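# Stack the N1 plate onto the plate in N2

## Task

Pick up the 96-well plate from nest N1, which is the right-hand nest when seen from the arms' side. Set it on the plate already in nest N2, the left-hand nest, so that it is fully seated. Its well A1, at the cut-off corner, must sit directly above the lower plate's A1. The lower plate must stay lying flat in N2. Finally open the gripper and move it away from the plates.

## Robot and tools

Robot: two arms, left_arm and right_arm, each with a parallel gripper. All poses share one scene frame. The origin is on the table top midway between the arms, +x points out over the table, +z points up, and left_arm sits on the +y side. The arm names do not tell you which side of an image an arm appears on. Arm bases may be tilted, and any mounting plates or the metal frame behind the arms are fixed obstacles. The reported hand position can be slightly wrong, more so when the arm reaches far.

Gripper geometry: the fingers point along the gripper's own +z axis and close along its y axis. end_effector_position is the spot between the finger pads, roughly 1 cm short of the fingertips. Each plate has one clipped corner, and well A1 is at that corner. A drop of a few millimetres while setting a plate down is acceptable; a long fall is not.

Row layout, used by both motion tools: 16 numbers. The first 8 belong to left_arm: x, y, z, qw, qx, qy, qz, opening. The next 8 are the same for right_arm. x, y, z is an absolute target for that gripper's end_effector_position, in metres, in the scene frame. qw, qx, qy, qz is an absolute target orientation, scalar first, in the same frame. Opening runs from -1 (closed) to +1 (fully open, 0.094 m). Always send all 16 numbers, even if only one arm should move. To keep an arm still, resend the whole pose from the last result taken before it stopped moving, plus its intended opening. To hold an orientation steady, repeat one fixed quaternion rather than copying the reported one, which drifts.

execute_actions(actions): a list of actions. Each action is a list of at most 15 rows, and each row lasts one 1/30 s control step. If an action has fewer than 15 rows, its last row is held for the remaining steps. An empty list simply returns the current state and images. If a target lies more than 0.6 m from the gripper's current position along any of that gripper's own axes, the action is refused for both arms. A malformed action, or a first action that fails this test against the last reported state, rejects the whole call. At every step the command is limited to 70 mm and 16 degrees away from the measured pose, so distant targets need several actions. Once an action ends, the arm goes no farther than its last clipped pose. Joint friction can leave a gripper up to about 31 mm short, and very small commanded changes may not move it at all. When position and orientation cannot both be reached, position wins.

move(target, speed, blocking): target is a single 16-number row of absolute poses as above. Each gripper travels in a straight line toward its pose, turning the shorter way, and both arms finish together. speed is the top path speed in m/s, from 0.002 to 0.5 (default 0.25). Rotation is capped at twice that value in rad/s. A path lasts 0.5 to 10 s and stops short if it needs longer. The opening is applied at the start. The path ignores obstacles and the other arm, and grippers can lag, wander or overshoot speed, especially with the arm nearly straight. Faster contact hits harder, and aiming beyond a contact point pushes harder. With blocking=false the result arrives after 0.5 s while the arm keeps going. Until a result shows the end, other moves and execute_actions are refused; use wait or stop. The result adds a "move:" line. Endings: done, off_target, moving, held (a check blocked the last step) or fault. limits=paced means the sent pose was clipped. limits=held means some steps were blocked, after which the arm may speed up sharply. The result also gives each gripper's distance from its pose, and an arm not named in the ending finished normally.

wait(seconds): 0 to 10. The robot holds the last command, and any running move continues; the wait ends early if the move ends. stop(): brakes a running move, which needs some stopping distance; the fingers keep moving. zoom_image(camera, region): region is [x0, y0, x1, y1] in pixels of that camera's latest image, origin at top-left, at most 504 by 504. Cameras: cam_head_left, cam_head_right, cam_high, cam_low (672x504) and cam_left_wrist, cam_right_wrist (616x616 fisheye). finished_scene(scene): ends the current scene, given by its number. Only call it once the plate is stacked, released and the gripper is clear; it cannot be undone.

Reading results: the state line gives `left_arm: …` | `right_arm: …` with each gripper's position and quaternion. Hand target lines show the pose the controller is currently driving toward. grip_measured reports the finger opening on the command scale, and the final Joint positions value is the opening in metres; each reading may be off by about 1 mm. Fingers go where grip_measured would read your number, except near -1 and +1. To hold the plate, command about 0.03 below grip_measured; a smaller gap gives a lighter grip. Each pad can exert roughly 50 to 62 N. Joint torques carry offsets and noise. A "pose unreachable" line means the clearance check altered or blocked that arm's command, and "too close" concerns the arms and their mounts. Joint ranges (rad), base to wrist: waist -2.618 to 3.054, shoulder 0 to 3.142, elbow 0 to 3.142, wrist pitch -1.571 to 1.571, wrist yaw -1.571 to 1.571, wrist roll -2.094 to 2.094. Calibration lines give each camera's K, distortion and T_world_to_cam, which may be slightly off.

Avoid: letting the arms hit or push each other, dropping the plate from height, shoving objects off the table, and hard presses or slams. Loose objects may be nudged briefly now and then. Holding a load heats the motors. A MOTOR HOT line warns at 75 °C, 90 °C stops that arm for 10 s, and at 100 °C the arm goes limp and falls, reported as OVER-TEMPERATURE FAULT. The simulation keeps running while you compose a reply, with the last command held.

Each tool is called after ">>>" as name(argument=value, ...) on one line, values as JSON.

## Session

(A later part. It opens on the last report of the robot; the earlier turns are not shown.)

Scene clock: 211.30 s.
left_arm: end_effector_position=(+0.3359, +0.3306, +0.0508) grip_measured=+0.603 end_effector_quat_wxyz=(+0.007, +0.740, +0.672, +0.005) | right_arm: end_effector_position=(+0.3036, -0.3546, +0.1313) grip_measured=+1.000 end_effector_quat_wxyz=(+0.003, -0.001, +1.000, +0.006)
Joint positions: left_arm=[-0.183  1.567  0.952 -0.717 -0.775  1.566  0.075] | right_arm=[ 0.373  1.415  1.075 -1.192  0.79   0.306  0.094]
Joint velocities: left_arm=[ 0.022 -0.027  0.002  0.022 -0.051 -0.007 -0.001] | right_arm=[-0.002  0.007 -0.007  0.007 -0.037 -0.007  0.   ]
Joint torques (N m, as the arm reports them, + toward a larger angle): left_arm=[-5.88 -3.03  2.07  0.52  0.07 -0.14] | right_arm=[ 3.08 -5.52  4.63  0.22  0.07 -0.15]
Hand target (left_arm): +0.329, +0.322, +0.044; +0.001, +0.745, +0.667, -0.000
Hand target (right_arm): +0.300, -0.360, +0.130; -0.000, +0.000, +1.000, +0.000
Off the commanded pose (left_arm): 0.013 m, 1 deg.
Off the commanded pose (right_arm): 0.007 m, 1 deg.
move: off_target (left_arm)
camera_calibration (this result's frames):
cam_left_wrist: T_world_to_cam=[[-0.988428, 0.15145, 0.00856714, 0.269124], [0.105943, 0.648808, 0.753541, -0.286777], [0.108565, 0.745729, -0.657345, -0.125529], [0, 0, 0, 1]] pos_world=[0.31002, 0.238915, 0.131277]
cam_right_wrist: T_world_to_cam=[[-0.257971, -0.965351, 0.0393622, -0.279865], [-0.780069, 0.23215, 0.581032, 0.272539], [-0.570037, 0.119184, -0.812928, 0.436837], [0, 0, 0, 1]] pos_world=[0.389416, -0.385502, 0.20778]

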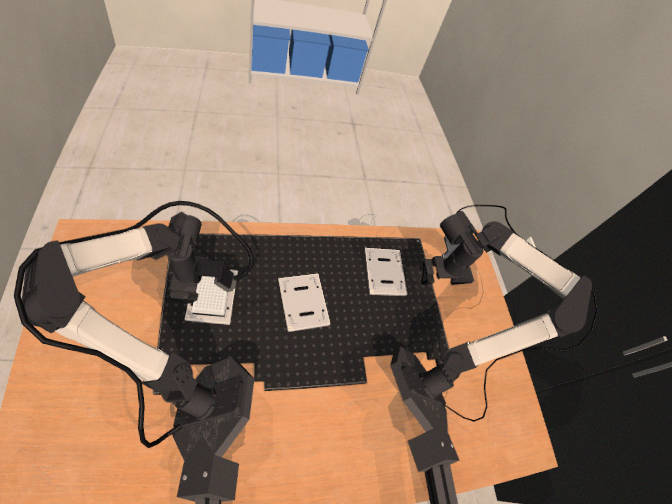

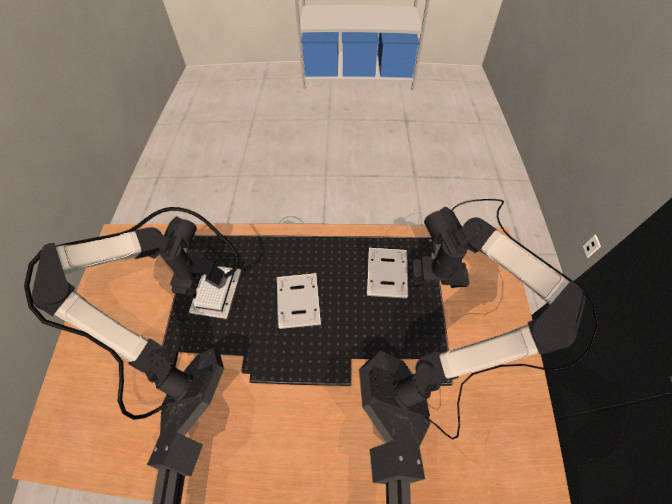

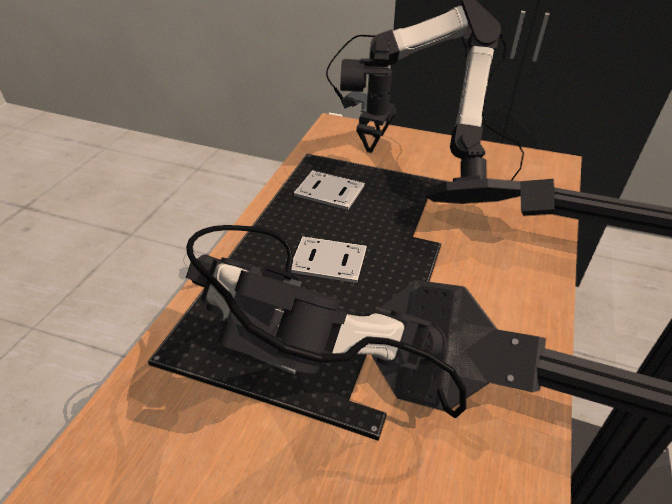

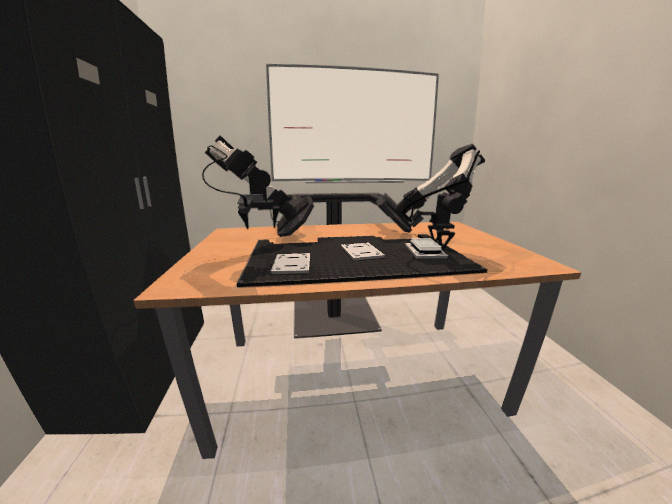

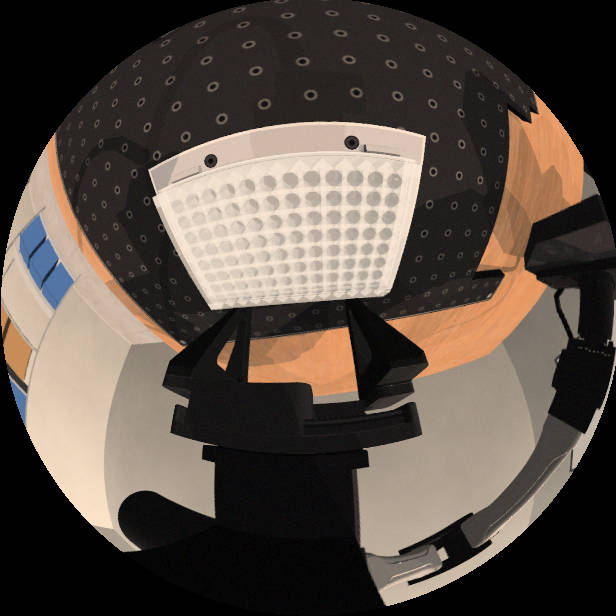

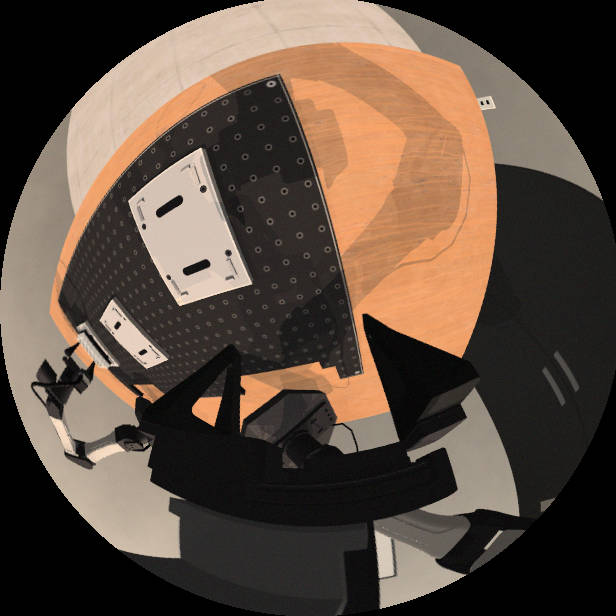

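It shifted. Back off and inspect.

>>> move(target=[0.338,0.37,0.06,0,0.74,0.672,0,0.6,0.3,-0.36,0.13,0,0,1,0,1], speed=0.04)

>>> move(target=[0.338,0.37,0.14,0,0.74,0.672,0,0.6,0.3,-0.36,0.13,0,0,1,0,1], speed=0.1)

>>> move(target=[0.24,0.17,0.16,0,0.045,0.999,-0.008,0.6,0.3,-0.36,0.13,0,0,1,0,1], speed=0.3)

>>> zoom_image(camera="cam_high", region=[205,285,335,385])

>>> zoom_image(camera="cam_low", region=[395,225,455,265])

>>> zoom_image(camera="cam_left_wrist", region=[120,90,290,270])

Scene clock: 218.90 s.
left_arm: end_effector_position=(+0.3341, +0.3641, +0.0541) grip_measured=+0.603 end_effector_quat_wxyz=(-0.008, +0.742, +0.670, +0.001) | right_arm: end_effector_position=(+0.3036, -0.3546, +0.1313) grip_measured=+1.000 end_effector_quat_wxyz=(+0.003, -0.001, +1.000, +0.006)
Joint positions: left_arm=[-0.109  1.508  0.988 -0.779 -0.772  1.647  0.075] | right_arm=[ 0.373  1.415  1.075 -1.192  0.79   0.306  0.094]
Joint velocities: left_arm=[-0.007 -0.022 -0.002 -0.007  0.022  0.037 -0.   ] | right_arm=[-0.002 -0.027 -0.007  0.066 -0.037  0.022  0.   ]
Joint torques (N m, as the arm reports them, + toward a larger angle): left_arm=[-4.11 -6.07  5.78 -0.03  0.16  0.07] | right_arm=[ 3.06 -5.52  4.61  0.22  0.07 -0.15]
Hand target (left_arm): +0.338, +0.370, +0.060; -0.001, +0.740, +0.672, +0.001
Hand target (right_arm): +0.300, -0.360, +0.130; -0.000, +0.000, +1.000, +0.000
Off the commanded pose (left_arm): 0.009 m, 1 deg.
Off the commanded pose (right_arm): 0.007 m, 1 deg.
move: done
camera_calibration (this result's frames):
cam_left_wrist: T_world_to_cam=[[-0.986903, 0.157383, 0.0354016, 0.258119], [0.128598, 0.635065, 0.761679, -0.313765], [0.0973934, 0.756256, -0.646987, -0.148822], [0, 0, 0, 1]] pos_world=[0.309582, 0.271185, 0.133564]
cam_right_wrist: T_world_to_cam=[[-0.257971, -0.965351, 0.0393622, -0.279865], [-0.780069, 0.23215, 0.581032, 0.272539], [-0.570037, 0.119184, -0.812928, 0.436837], [0, 0, 0, 1]] pos_world=[0.389416, -0.385502, 0.20778]

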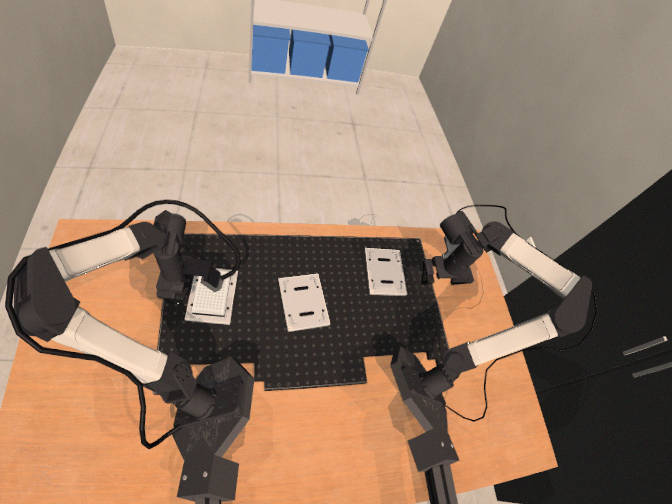

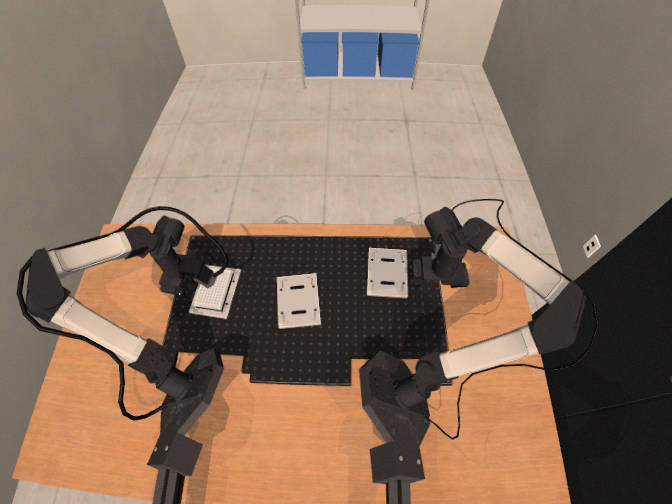

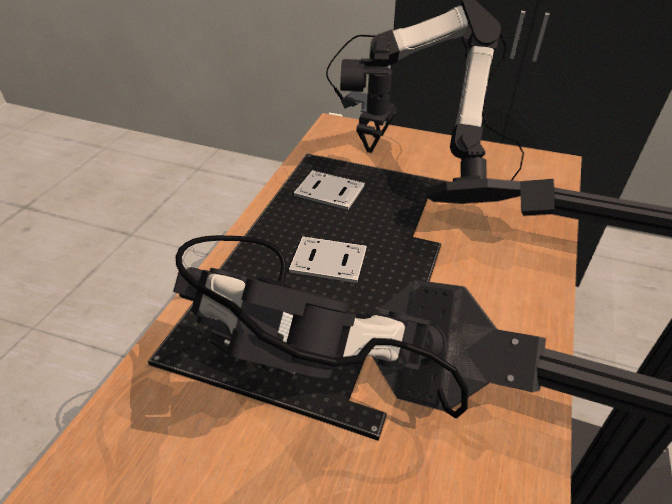

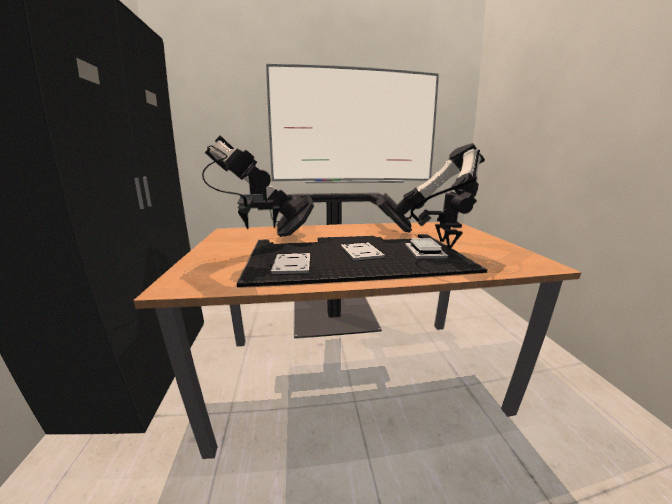

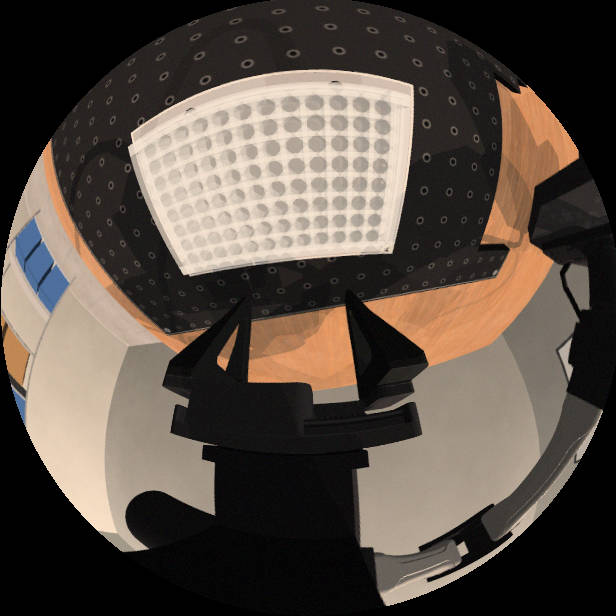

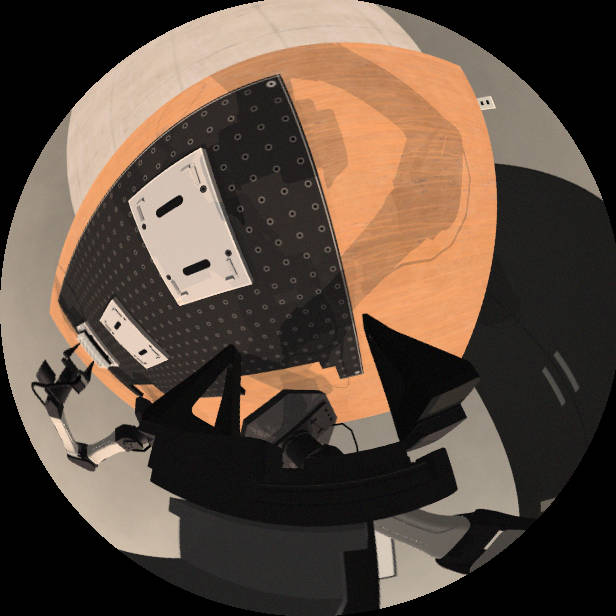

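Scene clock: 220.40 s.
left_arm: end_effector_position=(+0.3335, +0.3640, +0.1322) grip_measured=+0.603 end_effector_quat_wxyz=(-0.001, +0.746, +0.666, -0.008) | right_arm: end_effector_position=(+0.3036, -0.3546, +0.1313) grip_measured=+1.000 end_effector_quat_wxyz=(+0.003, -0.001, +1.000, +0.006)
Joint positions: left_arm=[-0.311  1.483  1.205 -1.219 -0.784  1.377  0.075] | right_arm=[ 0.373  1.415  1.075 -1.192  0.79   0.306  0.094]
Joint velocities: left_arm=[-0.017 -0.007  0.007 -0.066  0.037 -0.022  0.   ] | right_arm=[-0.002 -0.012 -0.012 -0.007  0.007 -0.037  0.   ]
Joint torques (N m, as the arm reports them, + toward a larger angle): left_arm=[-5.45 -4.67  6.31 -0.01  0.01 -0.15] | right_arm=[ 3.07 -5.53  4.62  0.22  0.08 -0.15]
Hand target (left_arm): +0.337, +0.370, +0.139; +0.003, +0.740, +0.672, -0.001
Hand target (right_arm): +0.300, -0.360, +0.130; -0.000, +0.000, +1.000, +0.000
Off the commanded pose (left_arm): 0.011 m, 1 deg.
Off the commanded pose (right_arm): 0.007 m, 1 deg.
move: off_target (left_arm)
camera_calibration (this result's frames):
cam_left_wrist: T_world_to_cam=[[-0.98506, 0.168287, 0.036559, 0.250017], [0.13888, 0.650764, 0.746471, -0.38029], [0.10183, 0.740396, -0.664413, -0.0915596], [0, 0, 0, 1]] pos_world=[0.30842, 0.273195, 0.213902]
cam_right_wrist: T_world_to_cam=[[-0.257971, -0.965351, 0.0393622, -0.279865], [-0.780069, 0.23215, 0.581032, 0.272539], [-0.570037, 0.119184, -0.812928, 0.436837], [0, 0, 0, 1]] pos_world=[0.389416, -0.385502, 0.20778]

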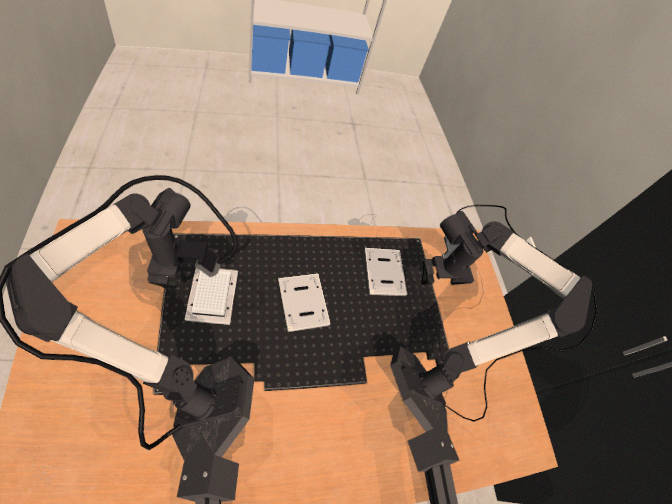

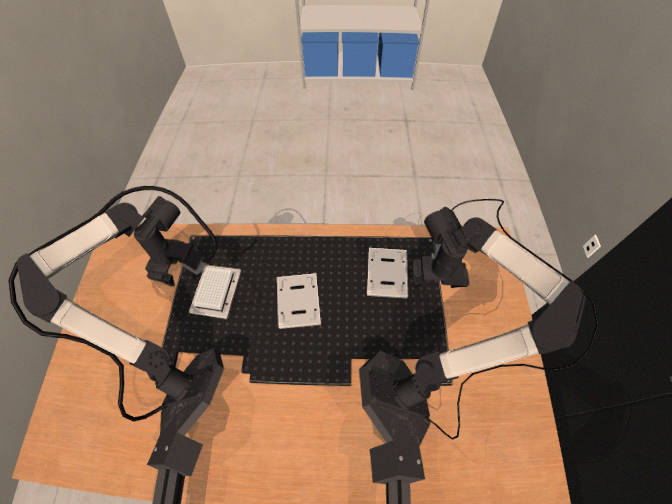

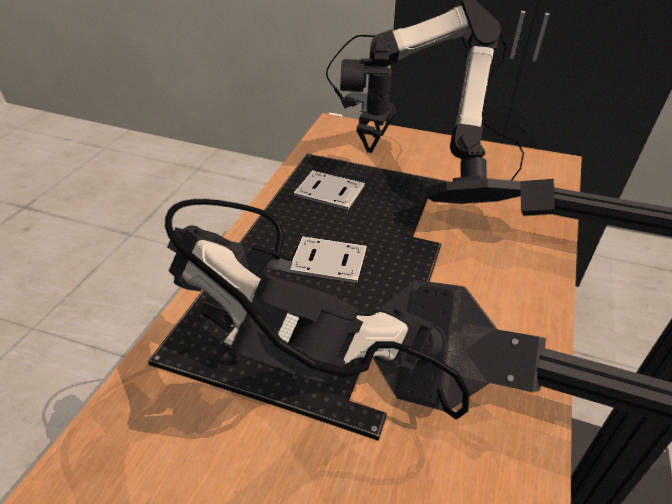

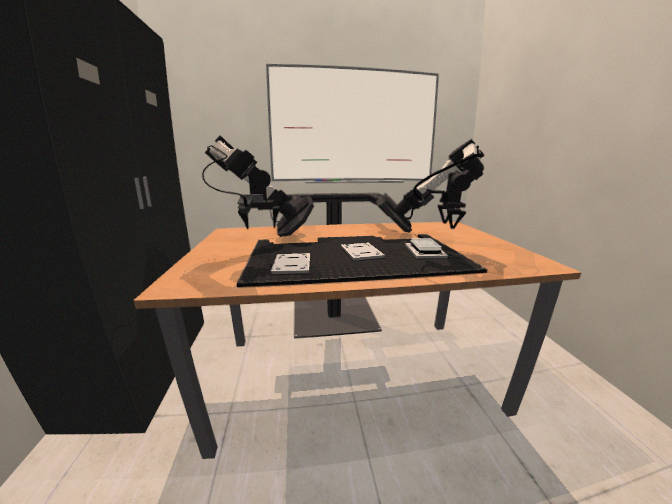

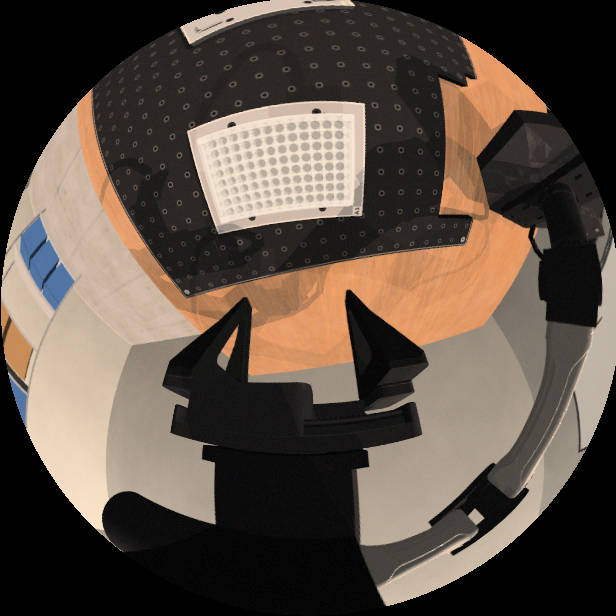

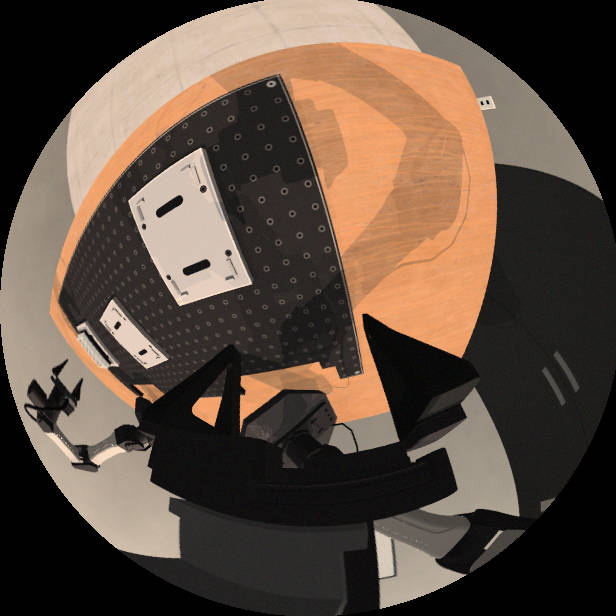

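Scene clock: 223.73 s.
left_arm: end_effector_position=(+0.2386, +0.1755, +0.1589) grip_measured=+0.603 end_effector_quat_wxyz=(+0.001, +0.053, +0.999, -0.012) | right_arm: end_effector_position=(+0.3036, -0.3546, +0.1313) grip_measured=+1.000 end_effector_quat_wxyz=(+0.003, -0.001, +1.000, +0.006)
Joint positions: left_arm=[-0.934  1.88   1.066 -1.213 -0.655 -1.003  0.075] | right_arm=[ 0.373  1.415  1.075 -1.192  0.79   0.306  0.094]
Joint velocities: left_arm=[-0.007 -0.022 -0.007 -0.081 -0.095 -0.051  0.001] | right_arm=[ 0.002  0.027 -0.002  0.022  0.037 -0.022  0.   ]
Joint torques (N m, as the arm reports them, + toward a larger angle): left_arm=[-6.25 -1.88  6.54  0.6  -0.01 -0.17] | right_arm=[ 3.06 -5.53  4.63  0.22  0.07 -0.15]
Hand target (left_arm): +0.240, +0.167, +0.160; +0.001, +0.046, +0.999, -0.018
Hand target (right_arm): +0.300, -0.360, +0.130; -0.000, +0.000, +1.000, +0.000
Off the commanded pose (left_arm): 0.006 m, 1 deg.
Off the commanded pose (right_arm): 0.007 m, 1 deg.
move: done
camera_calibration (this result's frames):
cam_left_wrist: T_world_to_cam=[[-0.161926, -0.985621, 0.0482874, 0.191529], [-0.64589, 0.142853, 0.749946, 0.0114958], [-0.74606, 0.0902471, -0.659734, 0.391135], [0, 0, 0, 1]] pos_world=[0.330249, 0.151834, 0.240176]
cam_right_wrist: T_world_to_cam=[[-0.257971, -0.965351, 0.0393622, -0.279865], [-0.780069, 0.23215, 0.581032, 0.272539], [-0.570037, 0.119184, -0.812928, 0.436837], [0, 0, 0, 1]] pos_world=[0.389416, -0.385502, 0.20778]

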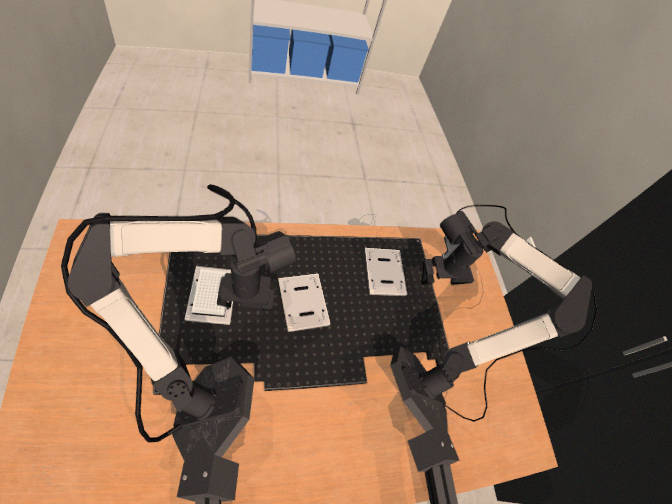

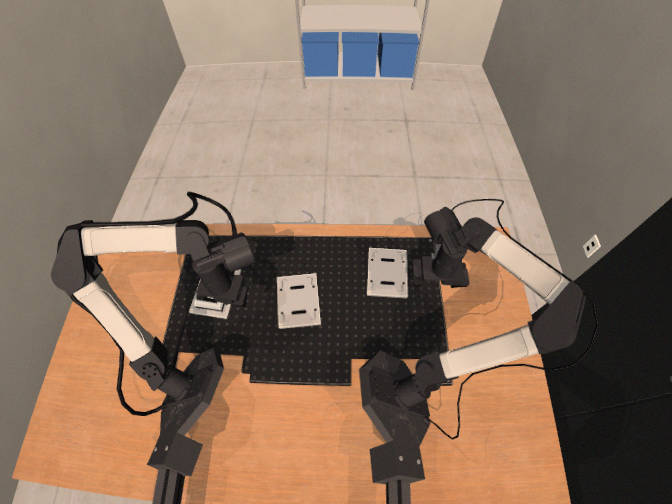

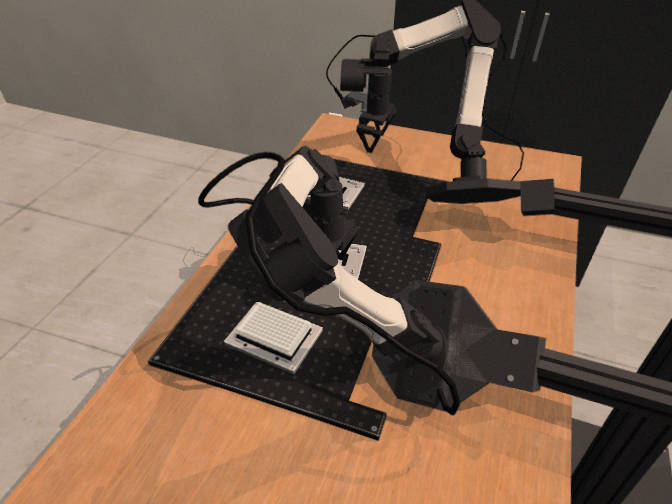

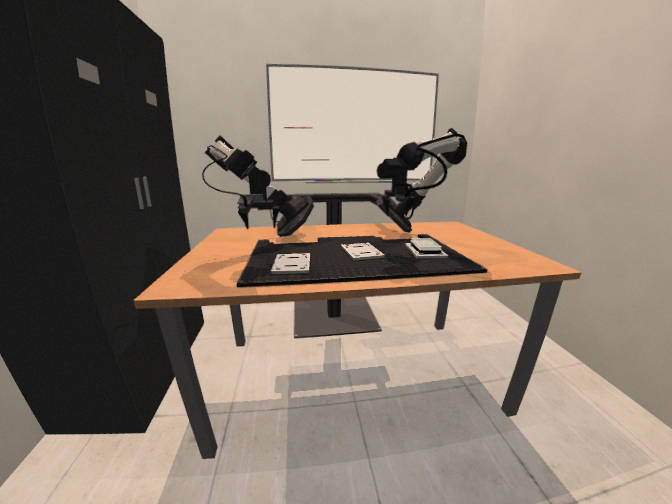

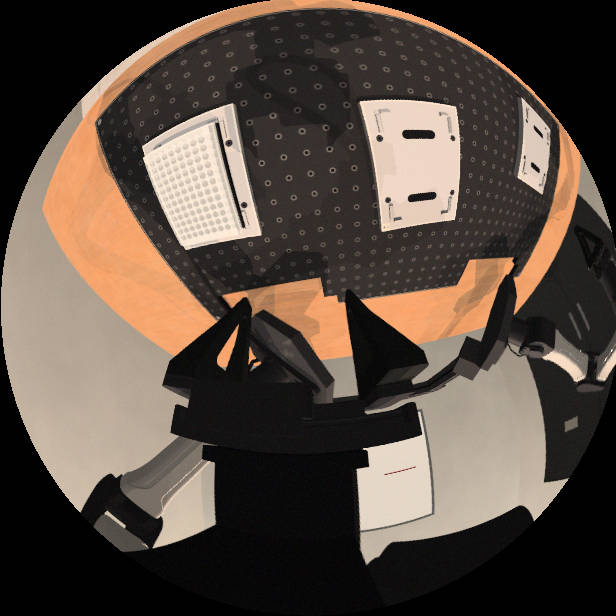

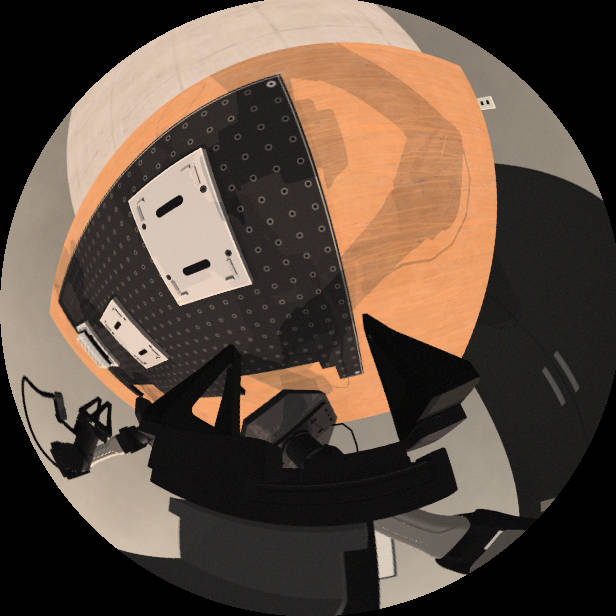

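Region (205, 285, 335, 385) of cam_high's 672x504 image, scaled by 3.877, with more detail than that image has; it fills the top 388 rows of this view, and the rest is white.

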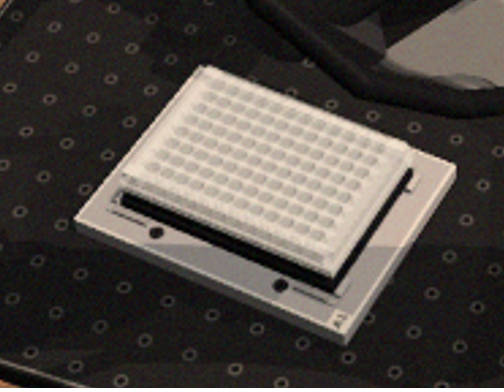

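Region (395, 225, 455, 265) of cam_low's 672x504 image, scaled by 8.400, with more detail than that image has.

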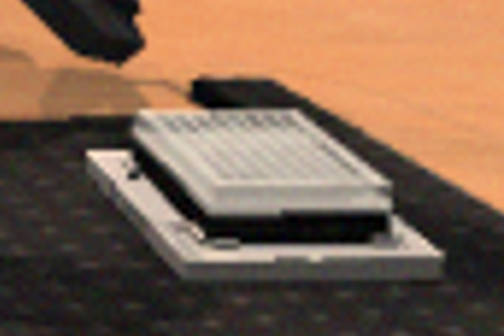

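Region (120, 90, 290, 270) of cam_left_wrist's 616x616 image, scaled by 2.800, with more detail than that image has.

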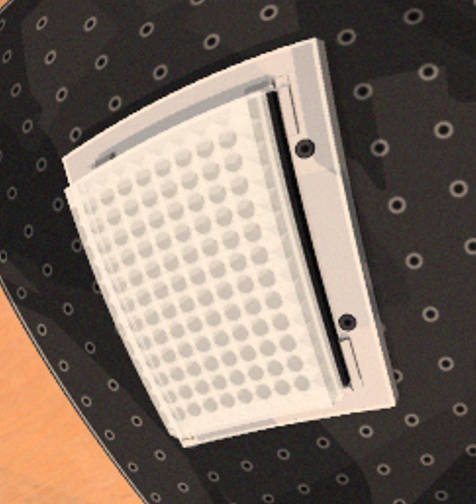

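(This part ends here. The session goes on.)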